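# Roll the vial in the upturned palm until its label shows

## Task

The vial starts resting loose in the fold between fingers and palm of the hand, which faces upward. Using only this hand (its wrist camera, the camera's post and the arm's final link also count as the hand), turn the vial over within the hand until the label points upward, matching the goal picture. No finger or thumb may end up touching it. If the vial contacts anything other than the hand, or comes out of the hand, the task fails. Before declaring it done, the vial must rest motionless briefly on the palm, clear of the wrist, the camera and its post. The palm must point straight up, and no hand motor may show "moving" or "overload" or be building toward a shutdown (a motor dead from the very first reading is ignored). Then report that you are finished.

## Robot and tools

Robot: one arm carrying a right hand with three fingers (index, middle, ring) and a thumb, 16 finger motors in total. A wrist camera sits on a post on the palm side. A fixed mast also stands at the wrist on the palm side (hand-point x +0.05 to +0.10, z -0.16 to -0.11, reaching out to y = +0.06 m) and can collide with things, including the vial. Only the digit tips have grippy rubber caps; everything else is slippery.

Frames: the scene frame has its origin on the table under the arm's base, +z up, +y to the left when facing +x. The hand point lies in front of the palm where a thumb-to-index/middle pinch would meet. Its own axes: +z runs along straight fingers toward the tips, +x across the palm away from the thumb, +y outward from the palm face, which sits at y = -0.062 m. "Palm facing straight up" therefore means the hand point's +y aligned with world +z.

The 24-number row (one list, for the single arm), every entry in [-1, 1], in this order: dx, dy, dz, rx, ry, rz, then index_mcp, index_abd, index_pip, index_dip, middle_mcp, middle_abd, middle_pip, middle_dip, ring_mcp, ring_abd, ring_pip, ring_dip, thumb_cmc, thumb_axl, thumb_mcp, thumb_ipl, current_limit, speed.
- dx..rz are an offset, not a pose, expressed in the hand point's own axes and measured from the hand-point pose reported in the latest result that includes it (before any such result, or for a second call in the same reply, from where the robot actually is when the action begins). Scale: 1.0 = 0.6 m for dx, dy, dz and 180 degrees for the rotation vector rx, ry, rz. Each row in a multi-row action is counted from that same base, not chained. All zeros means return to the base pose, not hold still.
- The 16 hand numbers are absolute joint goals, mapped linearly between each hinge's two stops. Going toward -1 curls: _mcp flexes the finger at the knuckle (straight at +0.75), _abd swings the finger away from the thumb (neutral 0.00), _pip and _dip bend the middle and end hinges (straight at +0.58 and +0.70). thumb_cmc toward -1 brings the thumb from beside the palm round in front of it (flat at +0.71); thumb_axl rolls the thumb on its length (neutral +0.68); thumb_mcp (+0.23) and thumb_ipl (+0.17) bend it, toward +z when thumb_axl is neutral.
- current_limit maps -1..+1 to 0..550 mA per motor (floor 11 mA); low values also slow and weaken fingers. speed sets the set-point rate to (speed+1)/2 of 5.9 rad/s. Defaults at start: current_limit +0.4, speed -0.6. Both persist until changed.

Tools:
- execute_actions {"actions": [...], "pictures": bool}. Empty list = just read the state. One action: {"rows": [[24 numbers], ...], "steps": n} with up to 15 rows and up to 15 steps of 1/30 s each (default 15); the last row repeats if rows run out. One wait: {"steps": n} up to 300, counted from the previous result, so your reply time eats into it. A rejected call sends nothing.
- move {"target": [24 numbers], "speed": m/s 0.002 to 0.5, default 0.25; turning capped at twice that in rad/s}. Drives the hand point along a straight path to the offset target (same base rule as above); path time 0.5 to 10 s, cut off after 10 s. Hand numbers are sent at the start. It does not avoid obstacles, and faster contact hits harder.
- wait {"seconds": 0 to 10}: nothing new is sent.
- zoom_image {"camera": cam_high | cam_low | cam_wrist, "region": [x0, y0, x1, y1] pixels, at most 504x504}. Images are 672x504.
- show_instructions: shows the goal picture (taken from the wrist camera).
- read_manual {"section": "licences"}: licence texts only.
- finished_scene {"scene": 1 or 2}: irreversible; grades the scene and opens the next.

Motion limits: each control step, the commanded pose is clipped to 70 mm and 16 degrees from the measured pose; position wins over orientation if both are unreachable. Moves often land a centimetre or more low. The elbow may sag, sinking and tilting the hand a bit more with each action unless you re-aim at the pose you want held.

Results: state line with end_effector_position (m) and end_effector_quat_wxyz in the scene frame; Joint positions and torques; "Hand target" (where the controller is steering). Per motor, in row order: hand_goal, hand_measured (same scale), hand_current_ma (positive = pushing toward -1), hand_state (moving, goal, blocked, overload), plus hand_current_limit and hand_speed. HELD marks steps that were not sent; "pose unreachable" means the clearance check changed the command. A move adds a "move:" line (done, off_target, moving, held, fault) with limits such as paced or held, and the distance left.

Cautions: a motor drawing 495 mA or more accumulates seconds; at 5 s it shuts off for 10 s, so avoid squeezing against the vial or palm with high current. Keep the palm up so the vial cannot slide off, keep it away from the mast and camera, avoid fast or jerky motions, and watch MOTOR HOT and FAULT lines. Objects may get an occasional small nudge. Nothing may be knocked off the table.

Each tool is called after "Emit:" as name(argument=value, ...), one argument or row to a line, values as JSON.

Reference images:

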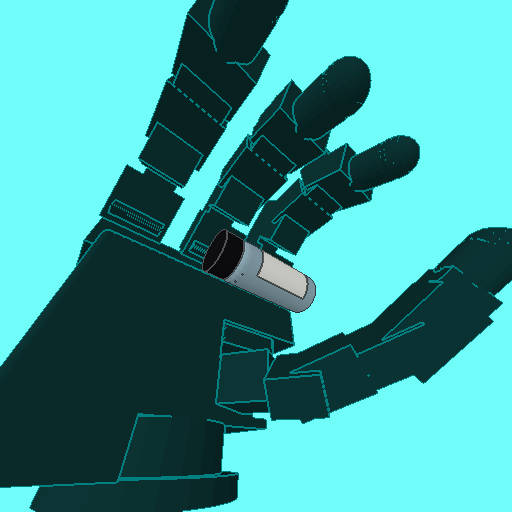

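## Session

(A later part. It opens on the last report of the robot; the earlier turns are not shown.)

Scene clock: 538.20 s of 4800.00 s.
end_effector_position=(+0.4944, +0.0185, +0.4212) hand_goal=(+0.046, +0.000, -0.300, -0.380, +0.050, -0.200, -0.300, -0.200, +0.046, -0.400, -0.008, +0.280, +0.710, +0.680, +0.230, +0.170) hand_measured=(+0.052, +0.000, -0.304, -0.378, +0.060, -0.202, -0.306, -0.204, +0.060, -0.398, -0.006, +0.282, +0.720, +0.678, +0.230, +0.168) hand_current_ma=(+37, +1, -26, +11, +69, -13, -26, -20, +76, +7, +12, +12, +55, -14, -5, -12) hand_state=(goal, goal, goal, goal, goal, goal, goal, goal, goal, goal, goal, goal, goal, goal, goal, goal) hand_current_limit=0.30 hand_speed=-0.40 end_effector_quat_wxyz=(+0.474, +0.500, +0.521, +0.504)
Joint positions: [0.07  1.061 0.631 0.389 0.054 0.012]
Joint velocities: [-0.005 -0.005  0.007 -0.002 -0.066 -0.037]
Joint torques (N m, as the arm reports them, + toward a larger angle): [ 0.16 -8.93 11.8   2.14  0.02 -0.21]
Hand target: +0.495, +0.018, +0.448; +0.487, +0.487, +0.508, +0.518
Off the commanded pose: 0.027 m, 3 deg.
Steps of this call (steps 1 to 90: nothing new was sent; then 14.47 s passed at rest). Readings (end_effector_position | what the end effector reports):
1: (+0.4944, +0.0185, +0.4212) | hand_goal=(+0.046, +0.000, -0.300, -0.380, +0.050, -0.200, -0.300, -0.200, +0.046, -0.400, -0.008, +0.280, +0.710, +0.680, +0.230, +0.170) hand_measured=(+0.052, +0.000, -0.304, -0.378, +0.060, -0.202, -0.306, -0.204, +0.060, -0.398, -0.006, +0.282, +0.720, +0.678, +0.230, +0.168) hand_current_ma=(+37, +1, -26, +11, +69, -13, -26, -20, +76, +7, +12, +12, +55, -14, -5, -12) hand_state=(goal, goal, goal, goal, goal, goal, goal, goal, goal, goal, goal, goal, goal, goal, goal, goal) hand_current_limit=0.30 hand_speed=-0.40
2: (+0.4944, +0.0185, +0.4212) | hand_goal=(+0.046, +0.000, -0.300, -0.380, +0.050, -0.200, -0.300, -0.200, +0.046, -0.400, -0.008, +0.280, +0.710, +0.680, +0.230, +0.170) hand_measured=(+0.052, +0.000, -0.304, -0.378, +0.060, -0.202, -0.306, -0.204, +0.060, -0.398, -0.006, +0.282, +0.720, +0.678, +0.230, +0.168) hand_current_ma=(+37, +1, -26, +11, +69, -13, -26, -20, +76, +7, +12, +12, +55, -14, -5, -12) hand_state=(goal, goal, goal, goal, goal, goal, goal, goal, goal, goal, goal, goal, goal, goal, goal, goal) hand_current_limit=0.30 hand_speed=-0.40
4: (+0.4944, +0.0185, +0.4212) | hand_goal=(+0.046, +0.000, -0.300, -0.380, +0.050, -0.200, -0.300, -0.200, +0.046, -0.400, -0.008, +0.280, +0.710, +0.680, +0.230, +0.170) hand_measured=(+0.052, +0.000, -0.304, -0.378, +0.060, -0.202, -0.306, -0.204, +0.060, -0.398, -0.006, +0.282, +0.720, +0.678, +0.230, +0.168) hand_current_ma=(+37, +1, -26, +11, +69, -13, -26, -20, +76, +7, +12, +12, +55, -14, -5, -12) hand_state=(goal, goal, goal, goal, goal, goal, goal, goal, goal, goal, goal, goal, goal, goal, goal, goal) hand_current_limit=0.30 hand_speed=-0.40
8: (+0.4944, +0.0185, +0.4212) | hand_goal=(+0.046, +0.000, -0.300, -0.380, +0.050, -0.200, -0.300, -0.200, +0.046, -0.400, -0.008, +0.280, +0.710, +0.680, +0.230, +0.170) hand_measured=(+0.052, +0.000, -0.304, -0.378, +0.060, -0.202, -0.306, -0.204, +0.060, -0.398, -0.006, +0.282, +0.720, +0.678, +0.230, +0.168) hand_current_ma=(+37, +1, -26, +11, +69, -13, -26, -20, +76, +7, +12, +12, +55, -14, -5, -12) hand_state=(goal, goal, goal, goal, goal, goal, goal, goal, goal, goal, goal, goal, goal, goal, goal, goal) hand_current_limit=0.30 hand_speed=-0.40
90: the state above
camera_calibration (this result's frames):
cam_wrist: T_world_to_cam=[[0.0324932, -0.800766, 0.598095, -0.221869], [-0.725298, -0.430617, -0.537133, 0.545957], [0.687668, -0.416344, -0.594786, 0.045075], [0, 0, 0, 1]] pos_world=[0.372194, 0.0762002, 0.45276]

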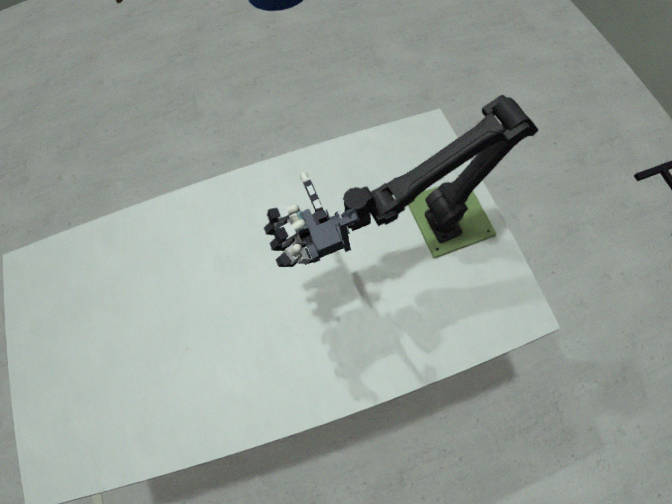

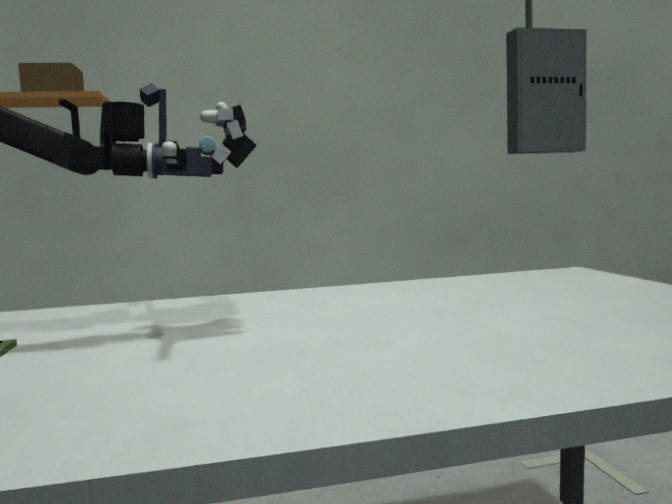

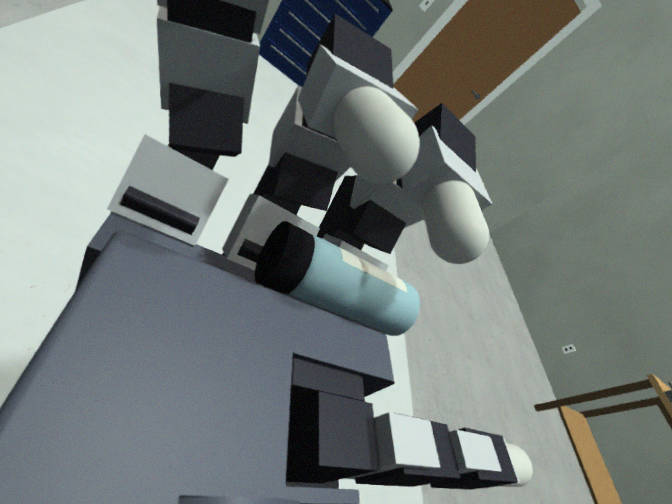

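Emit:
move(
  target=[0,0.045,0,-0.017,0,0,0.046,0,-0.3,-0.8,-0.05,-0.1,-0.45,-0.2,0.046,-0.4,-0.008,0.28,0.71,0.68,0.23,0.17,0.3,-0.3],
)

Emit:
move(
  target=[0,0.045,0,-0.017,0,0,0.046,0,-1,-0.8,-0.05,-0.1,-0.45,-0.2,0.046,-0.4,-0.008,0.28,0.71,0.68,0.23,0.17,0.3,-0.5],
)

Emit:
move(
  target=[0,0.045,0,-0.017,0,0,0.046,0,-1,-0.4,-0.05,-0.1,-0.45,-0.2,0.046,-0.4,-0.008,0.28,0.71,0.68,0.23,0.17,0.3,-0.85],
)

Emit:
move(
  target=[0,0.045,0,-0.017,0,0,0.046,0,-1,-0.4,-0.05,-0.1,-0.75,-0.2,0.046,-0.4,-0.008,0.28,0.71,0.68,0.23,0.17,0.3,-0.75],
)

Scene clock: 549.10 s of 4800.00 s.
end_effector_position=(+0.4944, +0.0185, +0.4212) hand_goal=(+0.046, +0.000, -0.300, -0.800, -0.050, -0.100, -0.450, -0.200, +0.046, -0.400, -0.008, +0.280, +0.710, +0.680, +0.230, +0.170) hand_measured=(+0.052, +0.000, -0.304, -0.798, -0.040, -0.104, -0.450, -0.204, +0.060, -0.398, -0.006, +0.282, +0.720, +0.678, +0.230, +0.168) hand_current_ma=(+37, +1, -25, +11, +60, -16, +5, -19, +76, +7, +12, +12, +55, -14, -5, -12) hand_state=(goal, goal, goal, goal, goal, goal, goal, goal, goal, goal, goal, goal, goal, goal, goal, goal) hand_current_limit=0.30 hand_speed=-0.30 end_effector_quat_wxyz=(+0.474, +0.500, +0.521, +0.504)
Joint positions: [0.07  1.061 0.631 0.389 0.054 0.012]
Joint velocities: [-0.005 -0.005 -0.007 -0.007 -0.007 -0.037]
Joint torques (N m, as the arm reports them, + toward a larger angle): [ 0.39 -9.39 11.91  2.22  0.03 -0.24]
Hand target: +0.495, +0.018, +0.448; +0.487, +0.487, +0.508, +0.518
Off the commanded pose: 0.027 m, 3 deg.
After step 90, 7.20 s passed at rest.
move: off_target
camera_calibration (this result's frames):
cam_wrist: T_world_to_cam=[[0.0324932, -0.800766, 0.598095, -0.221869], [-0.725298, -0.430617, -0.537133, 0.545957], [0.687668, -0.416344, -0.594786, 0.045075], [0, 0, 0, 1]] pos_world=[0.372194, 0.0762002, 0.45276]

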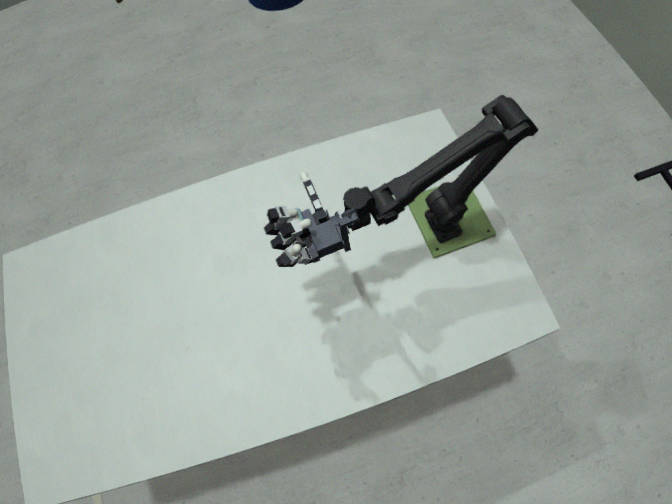

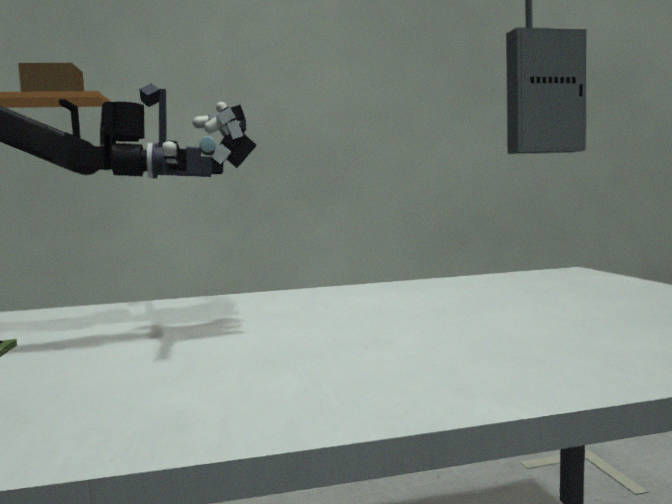

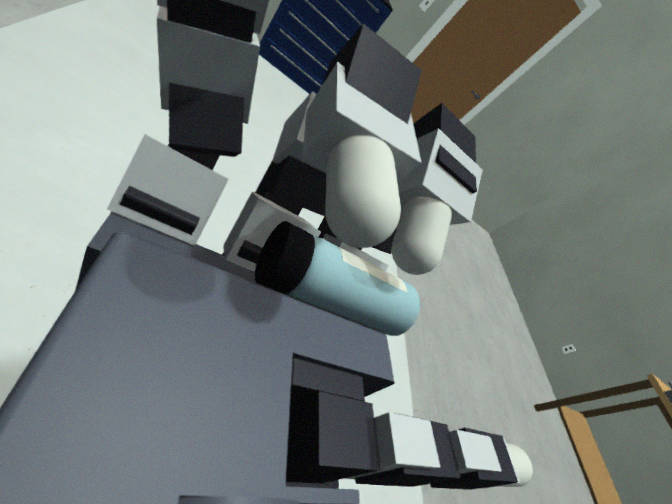

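Scene clock: 549.80 s of 4800.00 s.
end_effector_position=(+0.4944, +0.0185, +0.4212) hand_goal=(+0.046, +0.000, -1.000, -0.800, -0.050, -0.100, -0.450, -0.200, +0.046, -0.400, -0.008, +0.280, +0.710, +0.680, +0.230, +0.170) hand_measured=(+0.060, +0.000, -0.466, -0.786, -0.040, -0.104, -0.450, -0.204, +0.060, -0.398, -0.006, +0.282, +0.720, +0.678, +0.230, +0.168) hand_current_ma=(+88, +1, +357, +75, +60, -16, +5, -19, +76, +7, +12, +12, +55, -14, -5, -12) hand_state=(goal, goal, blocked, goal, goal, goal, goal, goal, goal, goal, goal, goal, goal, goal, goal, goal) hand_current_limit=0.30 hand_speed=-0.50 end_effector_quat_wxyz=(+0.474, +0.500, +0.521, +0.504)
Joint positions: [0.07  1.061 0.631 0.389 0.054 0.012]
Joint velocities: [ 0.005  0.005  0.002 -0.002  0.037 -0.081]
Joint torques (N m, as the arm reports them, + toward a larger angle): [ 0.18 -9.79 11.94  2.13  0.03 -0.21]
Hand target: +0.495, +0.018, +0.448; +0.487, +0.487, +0.508, +0.518
Off the commanded pose: 0.027 m, 3 deg.
move: off_target
camera_calibration (this result's frames):
cam_wrist: T_world_to_cam=[[0.0324932, -0.800766, 0.598095, -0.221869], [-0.725298, -0.430617, -0.537133, 0.545957], [0.687668, -0.416344, -0.594786, 0.045075], [0, 0, 0, 1]] pos_world=[0.372194, 0.0762002, 0.45276]

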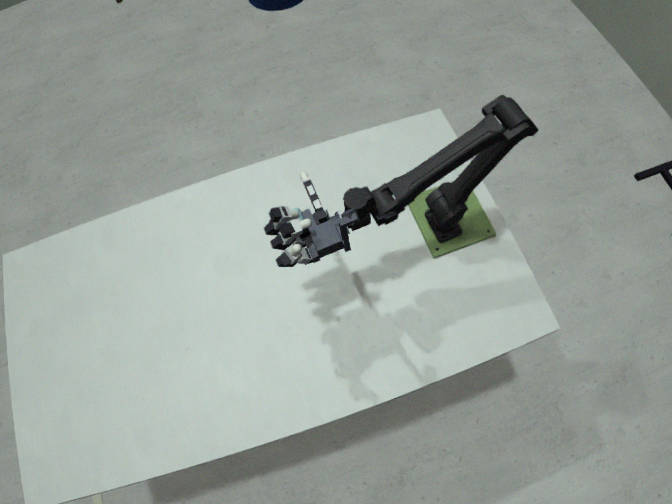

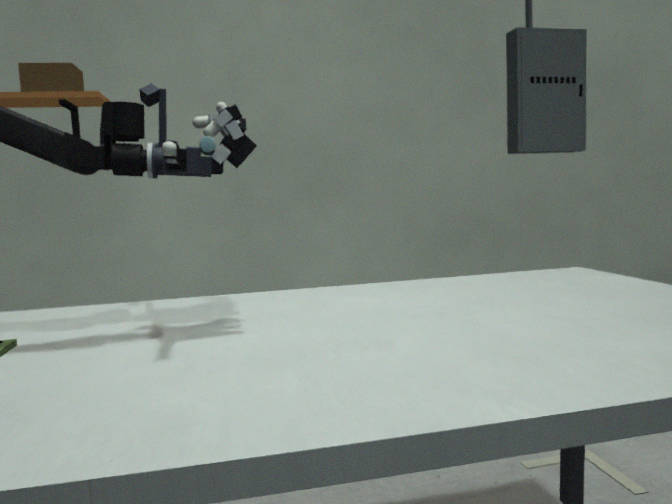

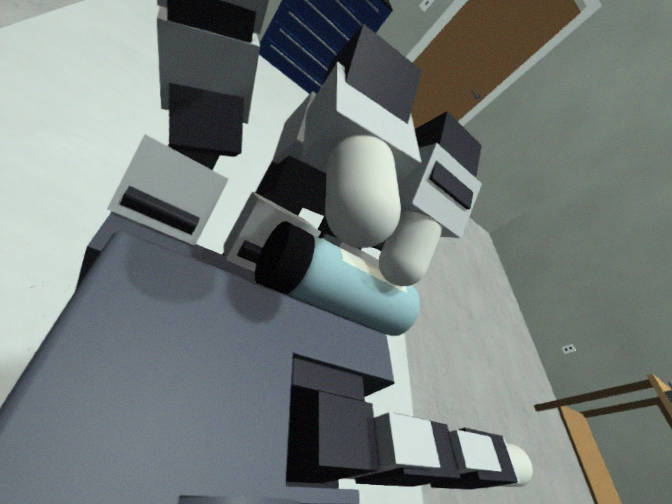

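Scene clock: 551.17 s of 4800.00 s.
end_effector_position=(+0.4944, +0.0185, +0.4212) hand_goal=(+0.046, +0.000, -1.000, -0.400, -0.050, -0.100, -0.450, -0.200, +0.046, -0.400, -0.008, +0.280, +0.710, +0.680, +0.230, +0.170) hand_measured=(+0.072, +0.000, -0.642, -0.388, -0.040, -0.104, -0.450, -0.204, +0.060, -0.398, -0.006, +0.282, +0.720, +0.678, +0.230, +0.168) hand_current_ma=(+165, +1, +357, +59, +60, -16, +5, -19, +76, +7, +12, +12, +55, -14, -5, -12) hand_state=(blocked, goal, blocked, goal, goal, goal, goal, goal, goal, goal, goal, goal, goal, goal, goal, goal) hand_current_limit=0.30 hand_speed=-0.85 end_effector_quat_wxyz=(+0.474, +0.500, +0.521, +0.504)
Joint positions: [0.07  1.061 0.631 0.389 0.054 0.012]
Joint velocities: [-0.005 -0.015 -0.002  0.007  0.051  0.007]
Joint torques (N m, as the arm reports them, + toward a larger angle): [ 0.1  -9.59 11.95  2.28  0.04 -0.21]
Hand target: +0.495, +0.018, +0.448; +0.487, +0.487, +0.508, +0.518
Off the commanded pose: 0.027 m, 3 deg.
move: off_target
camera_calibration (this result's frames):
cam_wrist: T_world_to_cam=[[0.0324932, -0.800766, 0.598095, -0.221869], [-0.725298, -0.430617, -0.537133, 0.545957], [0.687668, -0.416344, -0.594786, 0.045075], [0, 0, 0, 1]] pos_world=[0.372194, 0.0762002, 0.45276]

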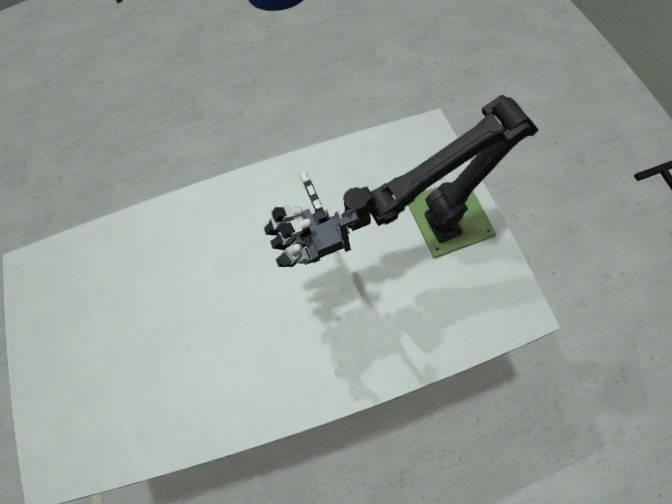

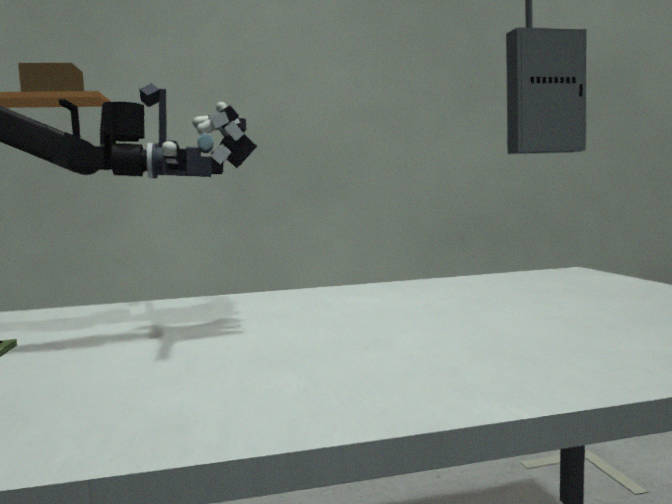

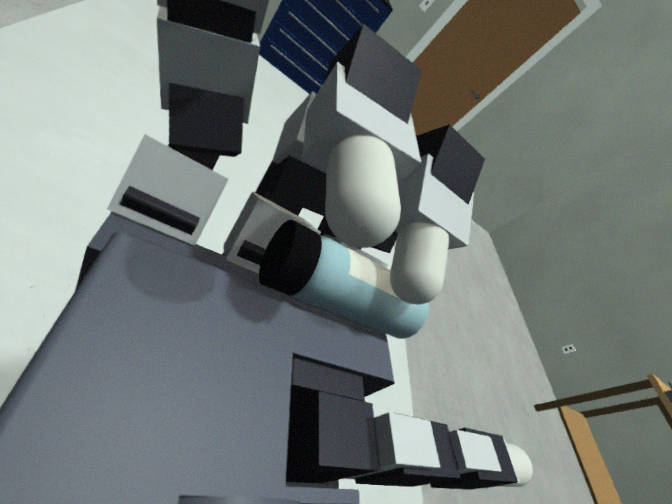

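Scene clock: 551.93 s of 4800.00 s.
end_effector_position=(+0.4944, +0.0185, +0.4212) hand_goal=(+0.046, +0.000, -1.000, -0.400, -0.050, -0.100, -0.750, -0.200, +0.046, -0.400, -0.008, +0.280, +0.710, +0.680, +0.230, +0.170) hand_measured=(+0.072, +0.000, -0.642, -0.388, -0.042, -0.104, -0.750, -0.204, +0.060, -0.398, -0.006, +0.282, +0.720, +0.678, +0.230, +0.168) hand_current_ma=(+165, +1, +357, +59, +54, -15, +1, -19, +76, +7, +12, +12, +55, -14, -5, -12) hand_state=(blocked, goal, blocked, goal, goal, goal, goal, goal, goal, goal, goal, goal, goal, goal, goal, goal) hand_current_limit=0.30 hand_speed=-0.75 end_effector_quat_wxyz=(+0.474, +0.500, +0.521, +0.504)
Joint positions: [0.07  1.061 0.631 0.389 0.054 0.012]
Joint velocities: [-0.005 -0.005 -0.012  0.007 -0.037  0.007]
Joint torques (N m, as the arm reports them, + toward a larger angle): [ 0.58 -9.56 11.91  2.14  0.03 -0.18]
Hand target: +0.495, +0.018, +0.448; +0.487, +0.487, +0.508, +0.518
Off the commanded pose: 0.027 m, 3 deg.
move: off_target
camera_calibration (this result's frames):
cam_wrist: T_world_to_cam=[[0.0324932, -0.800766, 0.598095, -0.221869], [-0.725298, -0.430617, -0.537133, 0.545957], [0.687668, -0.416344, -0.594786, 0.045075], [0, 0, 0, 1]] pos_world=[0.372194, 0.0762002, 0.45276]

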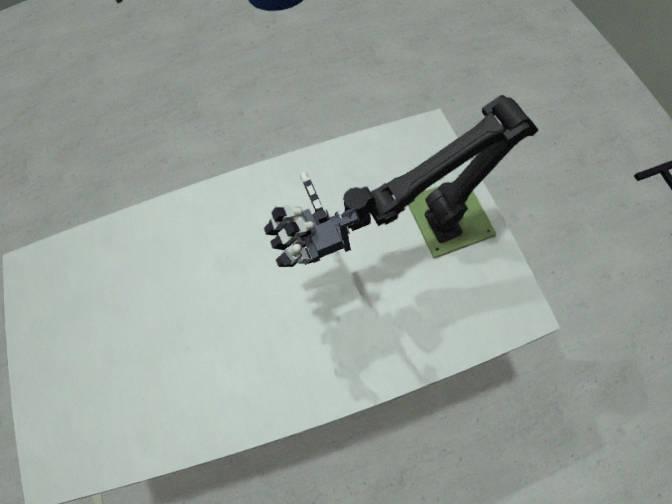

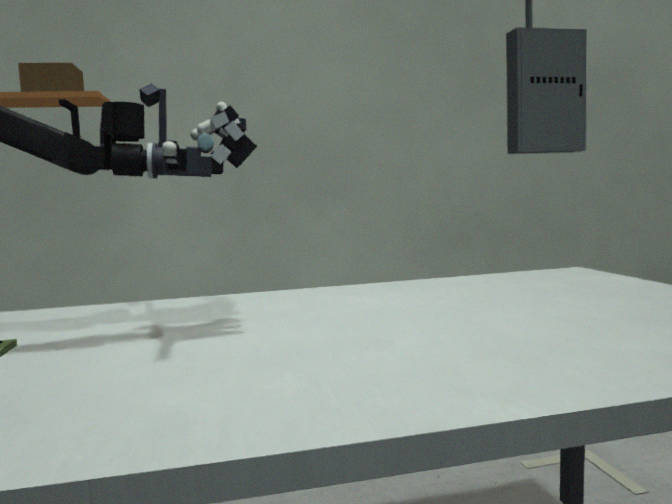

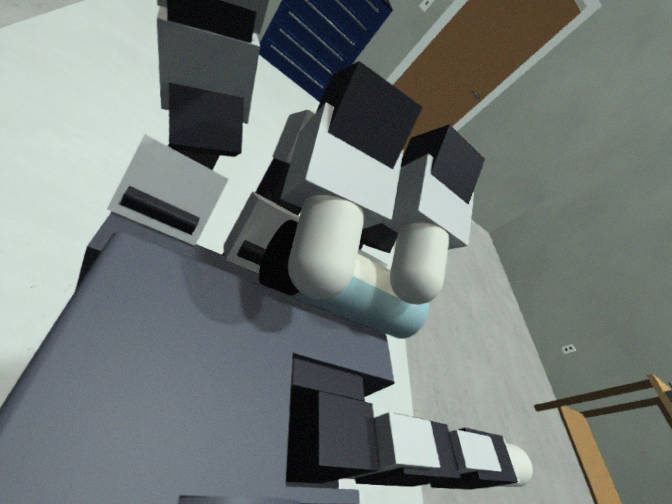

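Emit:
move(
  target=[0,0.045,0,-0.017,0,0,0.046,0,-1,-0.4,0.05,-0.1,-0.79,-0.44,0.046,-0.4,-0.008,0.28,0.71,0.68,0.23,0.17,0.3,-0.9],
)

Scene clock: 560.17 s of 4800.00 s.
end_effector_position=(+0.4944, +0.0185, +0.4212) hand_goal=(+0.046, +0.000, -1.000, -0.400, +0.050, -0.100, -0.790, -0.440, +0.046, -0.400, -0.008, +0.280, +0.710, +0.680, +0.230, +0.170) hand_measured=(+0.064, +0.002, -0.718, -0.386, +0.046, -0.102, -0.764, -0.340, +0.060, -0.398, -0.006, +0.282, +0.720, +0.678, +0.230, +0.168) hand_current_ma=(+107, +7, +357, +68, -31, -11, +129, +357, +76, +7, +12, +12, +55, -14, -5, -12) hand_state=(goal, goal, blocked, goal, goal, goal, blocked, blocked, goal, goal, goal, goal, goal, goal, goal, goal) hand_current_limit=0.30 hand_speed=-0.90 end_effector_quat_wxyz=(+0.474, +0.500, +0.521, +0.504)
Joint positions: [0.07  1.061 0.631 0.389 0.054 0.012]
Joint velocities: [ 0.005  0.015 -0.017 -0.007 -0.051  0.007]
Joint torques (N m, as the arm reports them, + toward a larger angle): [ 0.1  -9.43 11.95  2.11  0.04 -0.19]
Hand target: +0.495, +0.018, +0.448; +0.487, +0.487, +0.508, +0.518
Off the commanded pose: 0.027 m, 3 deg.
After step 90, 4.17 s passed at rest.
move: off_target
camera_calibration (this result's frames):
cam_wrist: T_world_to_cam=[[0.0324932, -0.800766, 0.598095, -0.221869], [-0.725298, -0.430617, -0.537133, 0.545957], [0.687668, -0.416344, -0.594786, 0.045075], [0, 0, 0, 1]] pos_world=[0.372194, 0.0762002, 0.45276]

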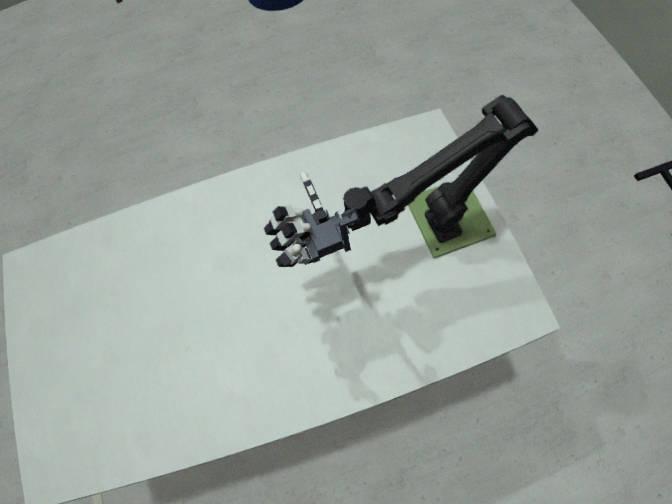

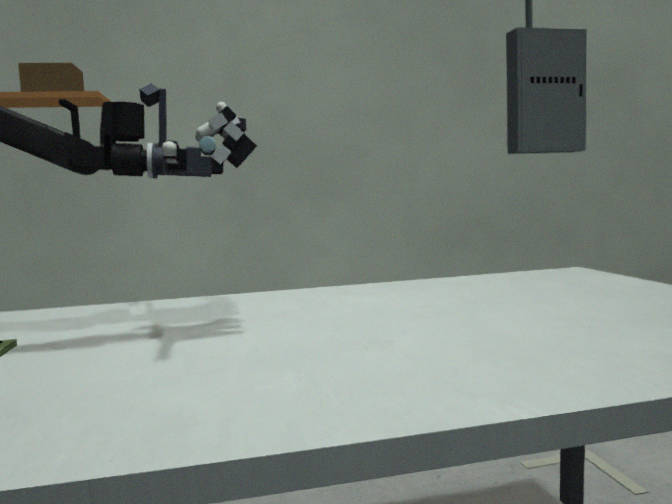

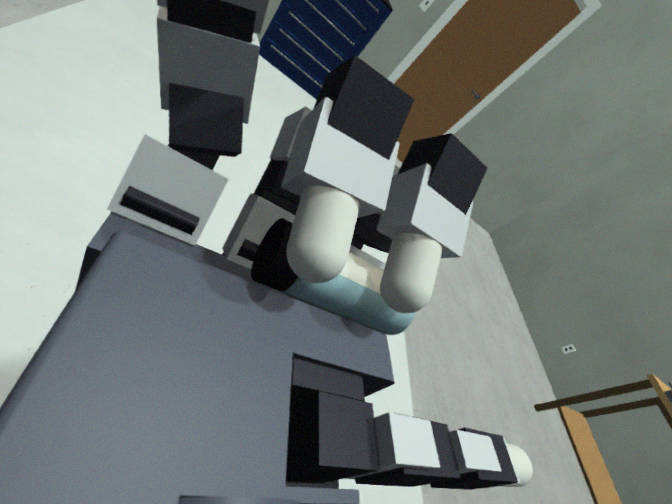

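Whole vial dropped in. Release while tilting back.

Emit:
move(
  target=[0,0.045,0,-0.04,0,0,0.046,0,-0.3,-0.38,0.05,-0.1,-0.3,-0.2,0.046,-0.4,-0.008,0.28,0.71,0.68,0.23,0.17,0.3,-0.4],
  speed=0.05,
)

Scene clock: 564.87 s of 4800.00 s.
end_effector_position=(+0.4923, +0.0182, +0.4374) hand_goal=(+0.046, +0.000, -0.300, -0.380, +0.050, -0.100, -0.300, -0.200, +0.046, -0.400, -0.008, +0.280, +0.710, +0.680, +0.230, +0.170) hand_measured=(+0.058, +0.002, -0.306, -0.378, +0.052, -0.102, -0.306, -0.204, +0.060, -0.398, -0.006, +0.282, +0.720, +0.678, +0.230, +0.168) hand_current_ma=(+69, +7, -26, +6, +18, -11, -27, -20, +76, +7, +12, +12, +55, -14, -5, -12) hand_state=(goal, goal, goal, goal, goal, goal, goal, goal, goal, goal, goal, goal, goal, goal, goal, goal) hand_current_limit=0.30 hand_speed=-0.40 end_effector_quat_wxyz=(+0.495, +0.478, +0.496, +0.529)
Joint positions: [0.07  1.09  0.631 0.51  0.054 0.012]
Joint velocities: [ 0.005 -0.005 -0.007  0.002  0.066  0.066]
Joint torques (N m, as the arm reports them, + toward a larger angle): [ 0.01 -8.16 10.45  2.79  0.   -0.25]
Hand target: +0.495, +0.018, +0.448; +0.504, +0.469, +0.489, +0.536
Off the commanded pose: 0.011 m, 2 deg.
After step 90, 0.20 s passed at rest.
move: off_target
camera_calibration (this result's frames):
cam_wrist: T_world_to_cam=[[-0.0224048, -0.806588, 0.59069, -0.201338], [-0.672618, -0.424962, -0.605799, 0.557074], [0.739651, -0.410881, -0.533004, 0.00335869], [0, 0, 0, 1]] pos_world=[0.367703, 0.0757184, 0.458193]

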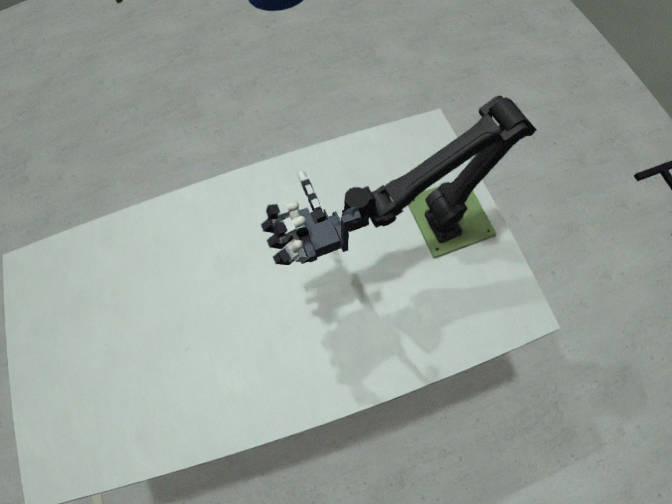

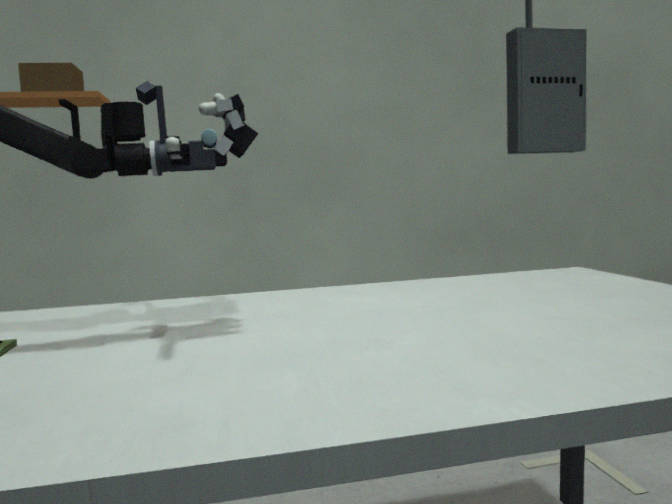

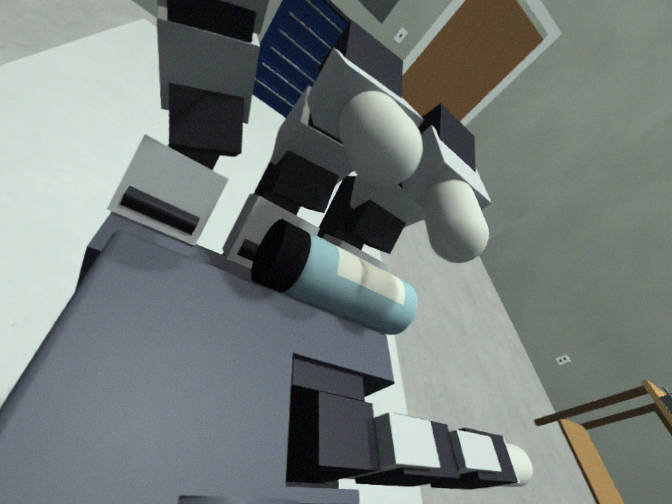

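Emit:
zoom_image(
  camera="cam_wrist",
  region=[230,190,440,350],
)

Region (230, 190, 440, 350) of cam_wrist's 672x504 image, scaled by 2.400, with more detail than that image has; it fills the top 384 rows of this view, and the rest is white.

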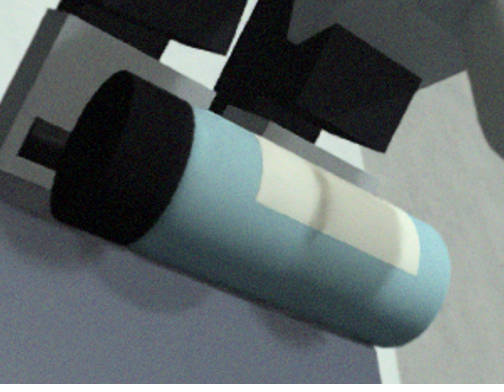

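Emit:
move(
  target=[0,0.018,0.004,-0.011,0,0,0.046,0,-0.3,-0.8,-0.05,-0.1,-0.45,-0.2,0.046,-0.4,-0.008,0.28,0.71,0.68,0.23,0.17,0.3,-0.3],
)

Emit:
move(
  target=[0,0.018,0.004,-0.011,0,0,0.046,0,-1,-0.8,-0.05,-0.1,-0.7,-0.2,0.046,-0.4,-0.008,0.28,0.71,0.68,0.23,0.17,0.3,-0.5],
)

Emit:
move(
  target=[0,0.018,0.004,-0.011,0,0,0.046,0,-1,-0.45,-0.05,-0.1,-0.72,-0.2,0.046,-0.4,-0.008,0.28,0.71,0.68,0.23,0.17,0.3,-0.85],
)

Emit:
move(
  target=[0,0.018,0.004,-0.011,0,0,0.046,0,-1,-0.45,0.05,-0.1,-0.79,-0.44,0.046,-0.4,-0.008,0.28,0.71,0.68,0.23,0.17,0.3,-0.9],
)

Scene clock: 577.80 s of 4800.00 s.
end_effector_position=(+0.4922, +0.0182, +0.4375) hand_goal=(+0.046, +0.000, -0.300, -0.800, -0.050, -0.100, -0.450, -0.200, +0.046, -0.400, -0.008, +0.280, +0.710, +0.680, +0.230, +0.170) hand_measured=(+0.058, +0.002, -0.306, -0.798, -0.042, -0.102, -0.450, -0.204, +0.060, -0.398, -0.006, +0.282, +0.720, +0.678, +0.230, +0.168) hand_current_ma=(+69, +7, -26, +12, +50, -11, +4, -20, +76, +7, +12, +12, +55, -14, -5, -12) hand_state=(goal, goal, goal, goal, goal, goal, goal, goal, goal, goal, goal, goal, goal, goal, goal, goal) hand_current_limit=0.30 hand_speed=-0.30 end_effector_quat_wxyz=(+0.495, +0.478, +0.496, +0.530)
Joint positions: [0.07  1.09  0.631 0.511 0.054 0.012]
Joint velocities: [-0.015 -0.005  0.002 -0.022  0.007  0.066]
Joint torques (N m, as the arm reports them, + toward a larger angle): [ 0.57 -8.11 10.35  2.76  0.01 -0.18]
Hand target: +0.494, +0.018, +0.448; +0.503, +0.470, +0.487, +0.538
Off the commanded pose: 0.011 m, 2 deg.
After step 90, 9.23 s passed at rest.
move: off_target
camera_calibration (this result's frames):
cam_wrist: T_world_to_cam=[[-0.0226292, -0.806611, 0.590649, -0.201268], [-0.672388, -0.424938, -0.606071, 0.557109], [0.739853, -0.41086, -0.53274, 0.00321797], [0, 0, 0, 1]] pos_world=[0.367658, 0.0757136, 0.45824]

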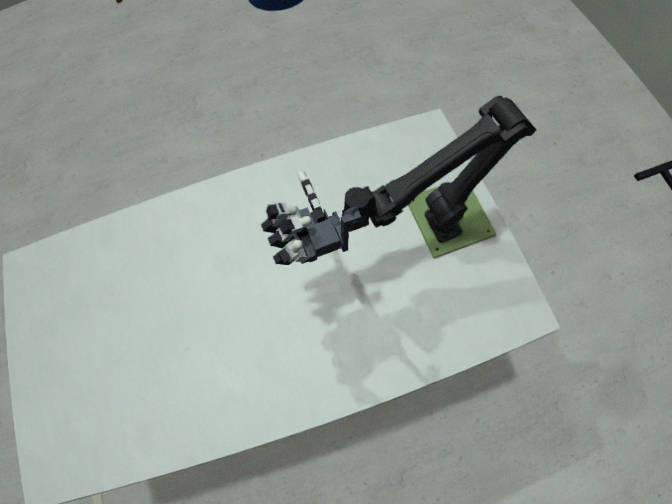

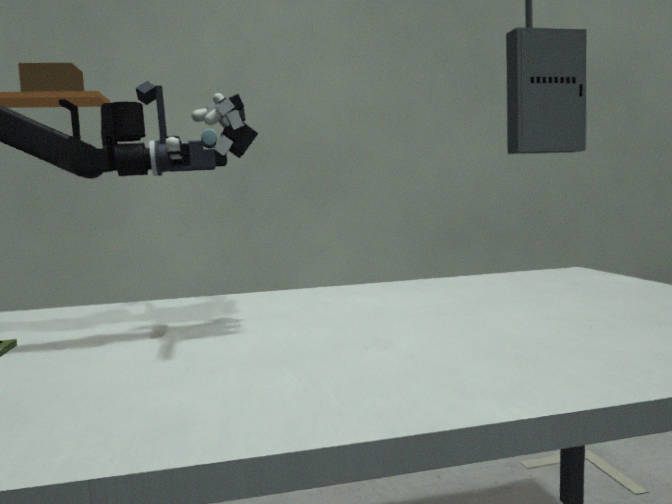

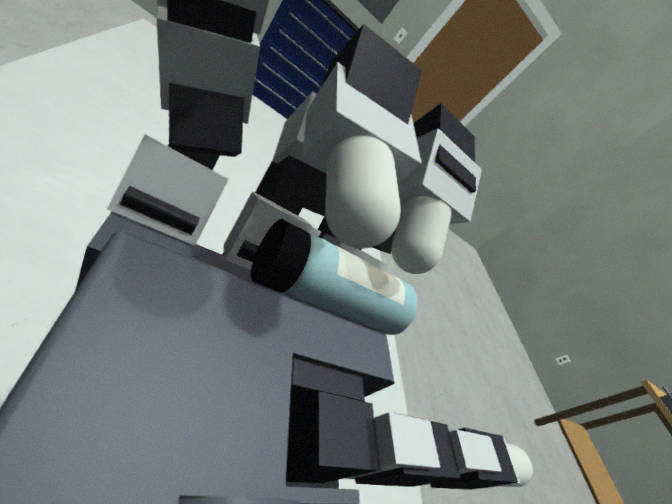

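Scene clock: 578.50 s of 4800.00 s.
end_effector_position=(+0.4922, +0.0182, +0.4375) hand_goal=(+0.046, +0.000, -1.000, -0.800, -0.050, -0.100, -0.700, -0.200, +0.046, -0.400, -0.008, +0.280, +0.710, +0.680, +0.230, +0.170) hand_measured=(+0.062, +0.002, -0.466, -0.788, -0.042, -0.102, -0.700, -0.204, +0.060, -0.398, -0.006, +0.282, +0.720, +0.678, +0.230, +0.168) hand_current_ma=(+101, +7, +357, +62, +46, -11, +1, -19, +76, +7, +12, +12, +55, -14, -5, -12) hand_state=(goal, goal, blocked, goal, goal, goal, goal, goal, goal, goal, goal, goal, goal, goal, goal, goal) hand_current_limit=0.30 hand_speed=-0.50 end_effector_quat_wxyz=(+0.495, +0.478, +0.496, +0.530)
Joint positions: [0.07  1.09  0.631 0.511 0.054 0.012]
Joint velocities: [-0.005 -0.005 -0.002  0.007 -0.007 -0.007]
Joint torques (N m, as the arm reports them, + toward a larger angle): [ 0.1  -8.29 10.4   2.84  0.04 -0.22]
Hand target: +0.494, +0.018, +0.448; +0.503, +0.470, +0.487, +0.538
Off the commanded pose: 0.011 m, 2 deg.
move: off_target
camera_calibration (this result's frames):
cam_wrist: T_world_to_cam=[[-0.0226292, -0.806611, 0.590649, -0.201268], [-0.672388, -0.424938, -0.606071, 0.557109], [0.739853, -0.41086, -0.53274, 0.00321797], [0, 0, 0, 1]] pos_world=[0.367658, 0.0757136, 0.45824]

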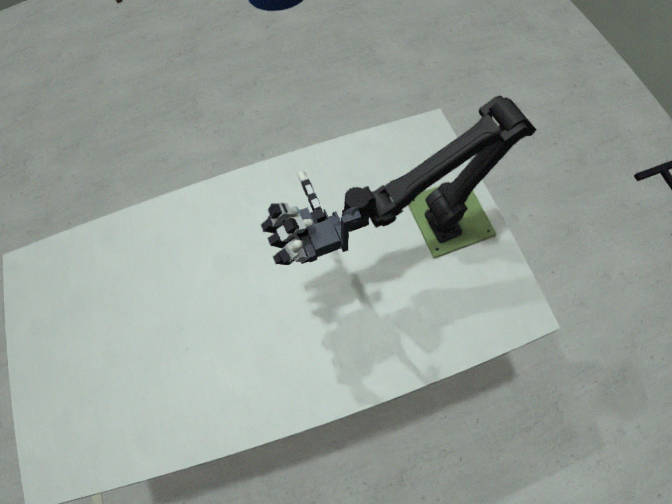

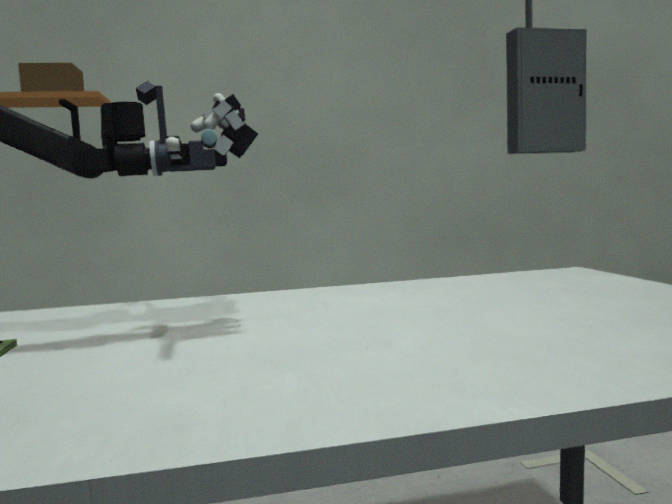

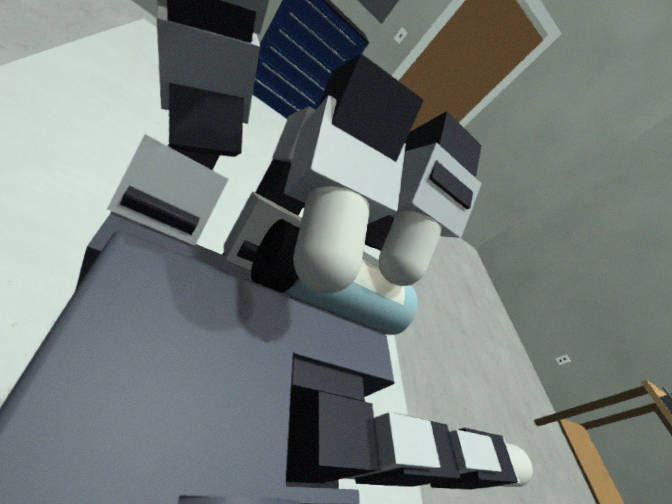

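Scene clock: 579.73 s of 4800.00 s.
end_effector_position=(+0.4922, +0.0182, +0.4375) hand_goal=(+0.046, +0.000, -1.000, -0.450, -0.050, -0.100, -0.720, -0.200, +0.046, -0.400, -0.008, +0.280, +0.710, +0.680, +0.230, +0.170) hand_measured=(+0.070, +0.002, -0.684, -0.438, -0.042, -0.102, -0.720, -0.204, +0.060, -0.398, -0.006, +0.282, +0.720, +0.678, +0.230, +0.168) hand_current_ma=(+149, +6, +357, +60, +45, -11, +1, -19, +76, +7, +12, +12, +55, -14, -5, -12) hand_state=(blocked, goal, blocked, goal, goal, goal, goal, goal, goal, goal, goal, goal, goal, goal, goal, goal) hand_current_limit=0.30 hand_speed=-0.85 end_effector_quat_wxyz=(+0.495, +0.478, +0.496, +0.530)
Joint positions: [0.07  1.09  0.631 0.511 0.054 0.012]
Joint velocities: [-0.005 -0.005 -0.007 -0.007  0.022 -0.022]
Joint torques (N m, as the arm reports them, + toward a larger angle): [-0.15 -8.33 10.21  2.8   0.02 -0.21]
Hand target: +0.494, +0.018, +0.448; +0.503, +0.470, +0.487, +0.538
Off the commanded pose: 0.011 m, 2 deg.
move: off_target
camera_calibration (this result's frames):
cam_wrist: T_world_to_cam=[[-0.0226292, -0.806611, 0.590649, -0.201268], [-0.672388, -0.424938, -0.606071, 0.557109], [0.739853, -0.41086, -0.53274, 0.00321797], [0, 0, 0, 1]] pos_world=[0.367658, 0.0757136, 0.45824]

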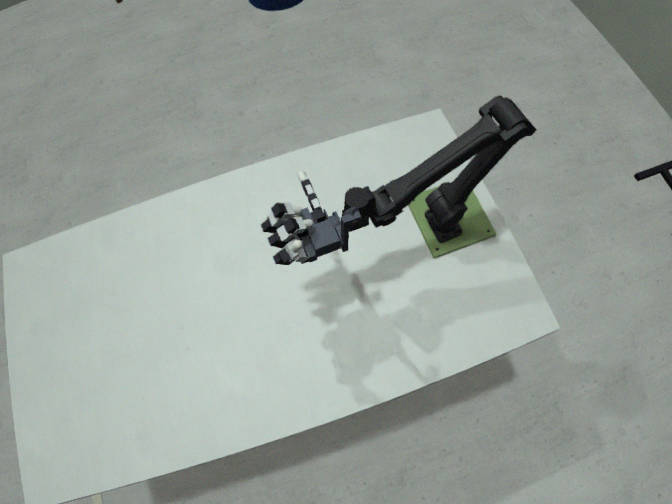

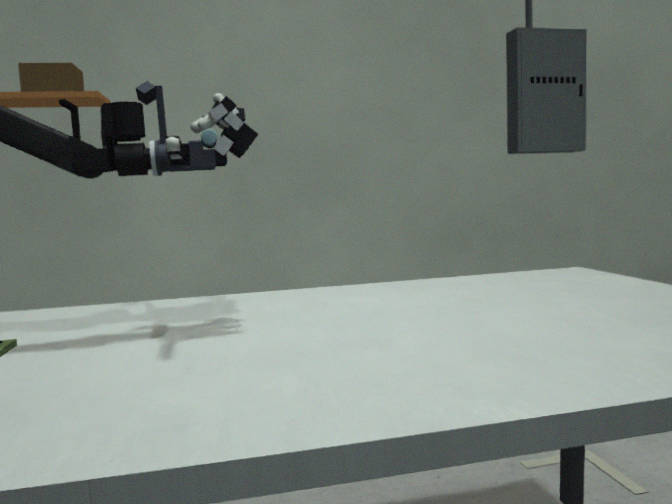

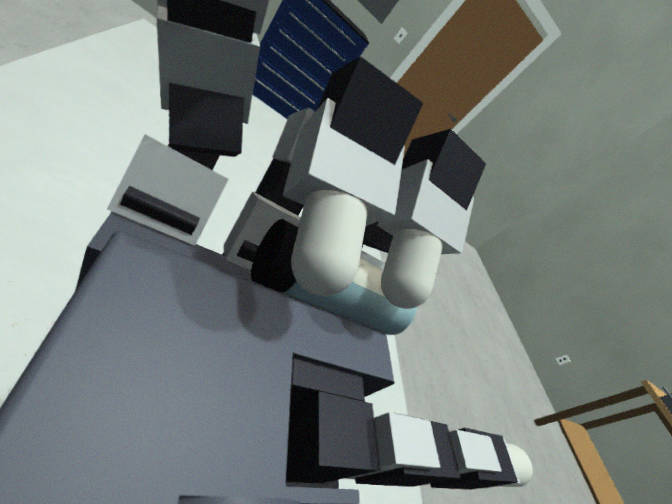

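Scene clock: 580.80 s of 4800.00 s.
end_effector_position=(+0.4922, +0.0182, +0.4375) hand_goal=(+0.046, +0.000, -1.000, -0.450, +0.050, -0.100, -0.790, -0.440, +0.046, -0.400, -0.008, +0.280, +0.710, +0.680, +0.230, +0.170) hand_measured=(+0.070, +0.002, -0.684, -0.438, +0.044, -0.102, -0.766, -0.338, +0.060, -0.398, -0.006, +0.282, +0.720, +0.678, +0.230, +0.168) hand_current_ma=(+149, +6, +357, +62, -38, -11, +125, +357, +76, +7, +12, +12, +55, -14, -5, -12) hand_state=(blocked, goal, blocked, goal, goal, goal, blocked, blocked, goal, goal, goal, goal, goal, goal, goal, goal) hand_current_limit=0.30 hand_speed=-0.90 end_effector_quat_wxyz=(+0.495, +0.478, +0.496, +0.530)
Joint positions: [0.07  1.09  0.631 0.511 0.054 0.012]
Joint velocities: [ 0.005 -0.005 -0.007  0.002 -0.051 -0.022]
Joint torques (N m, as the arm reports them, + toward a larger angle): [-0.35 -8.56 10.42  2.78  0.02 -0.17]
Hand target: +0.494, +0.018, +0.448; +0.503, +0.470, +0.487, +0.538
Off the commanded pose: 0.011 m, 2 deg.
move: off_target
camera_calibration (this result's frames):
cam_wrist: T_world_to_cam=[[-0.0226292, -0.806611, 0.590649, -0.201268], [-0.672388, -0.424938, -0.606071, 0.557109], [0.739853, -0.41086, -0.53274, 0.00321797], [0, 0, 0, 1]] pos_world=[0.367658, 0.0757136, 0.45824]

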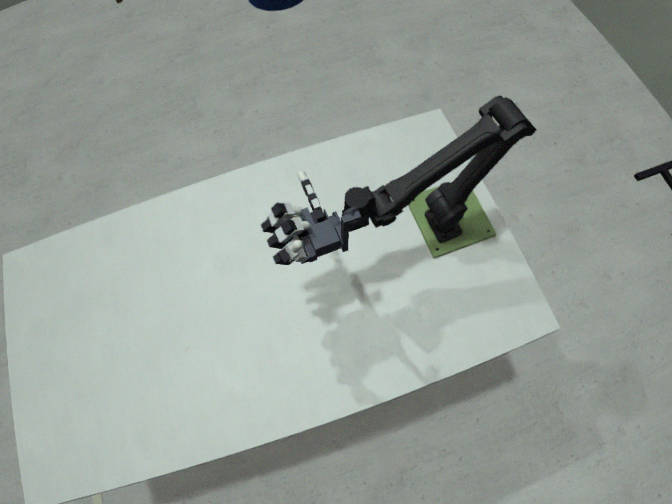

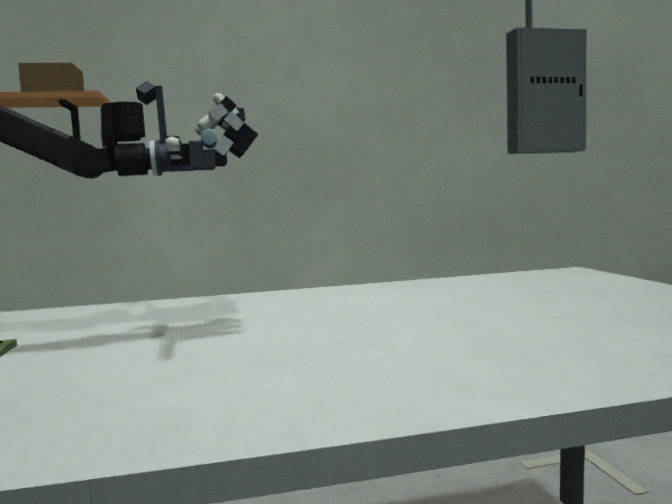

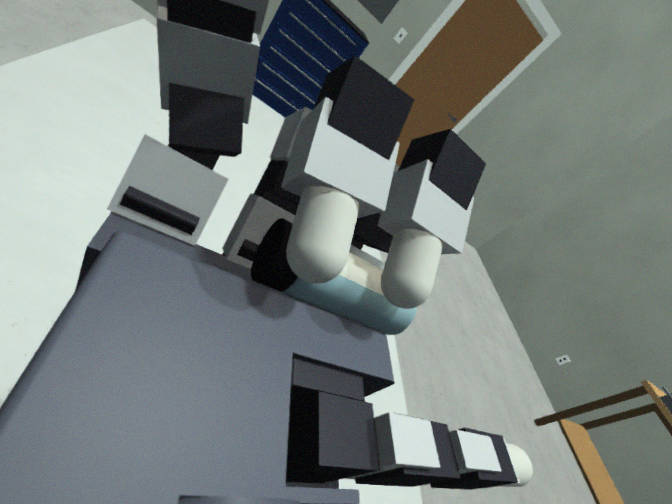

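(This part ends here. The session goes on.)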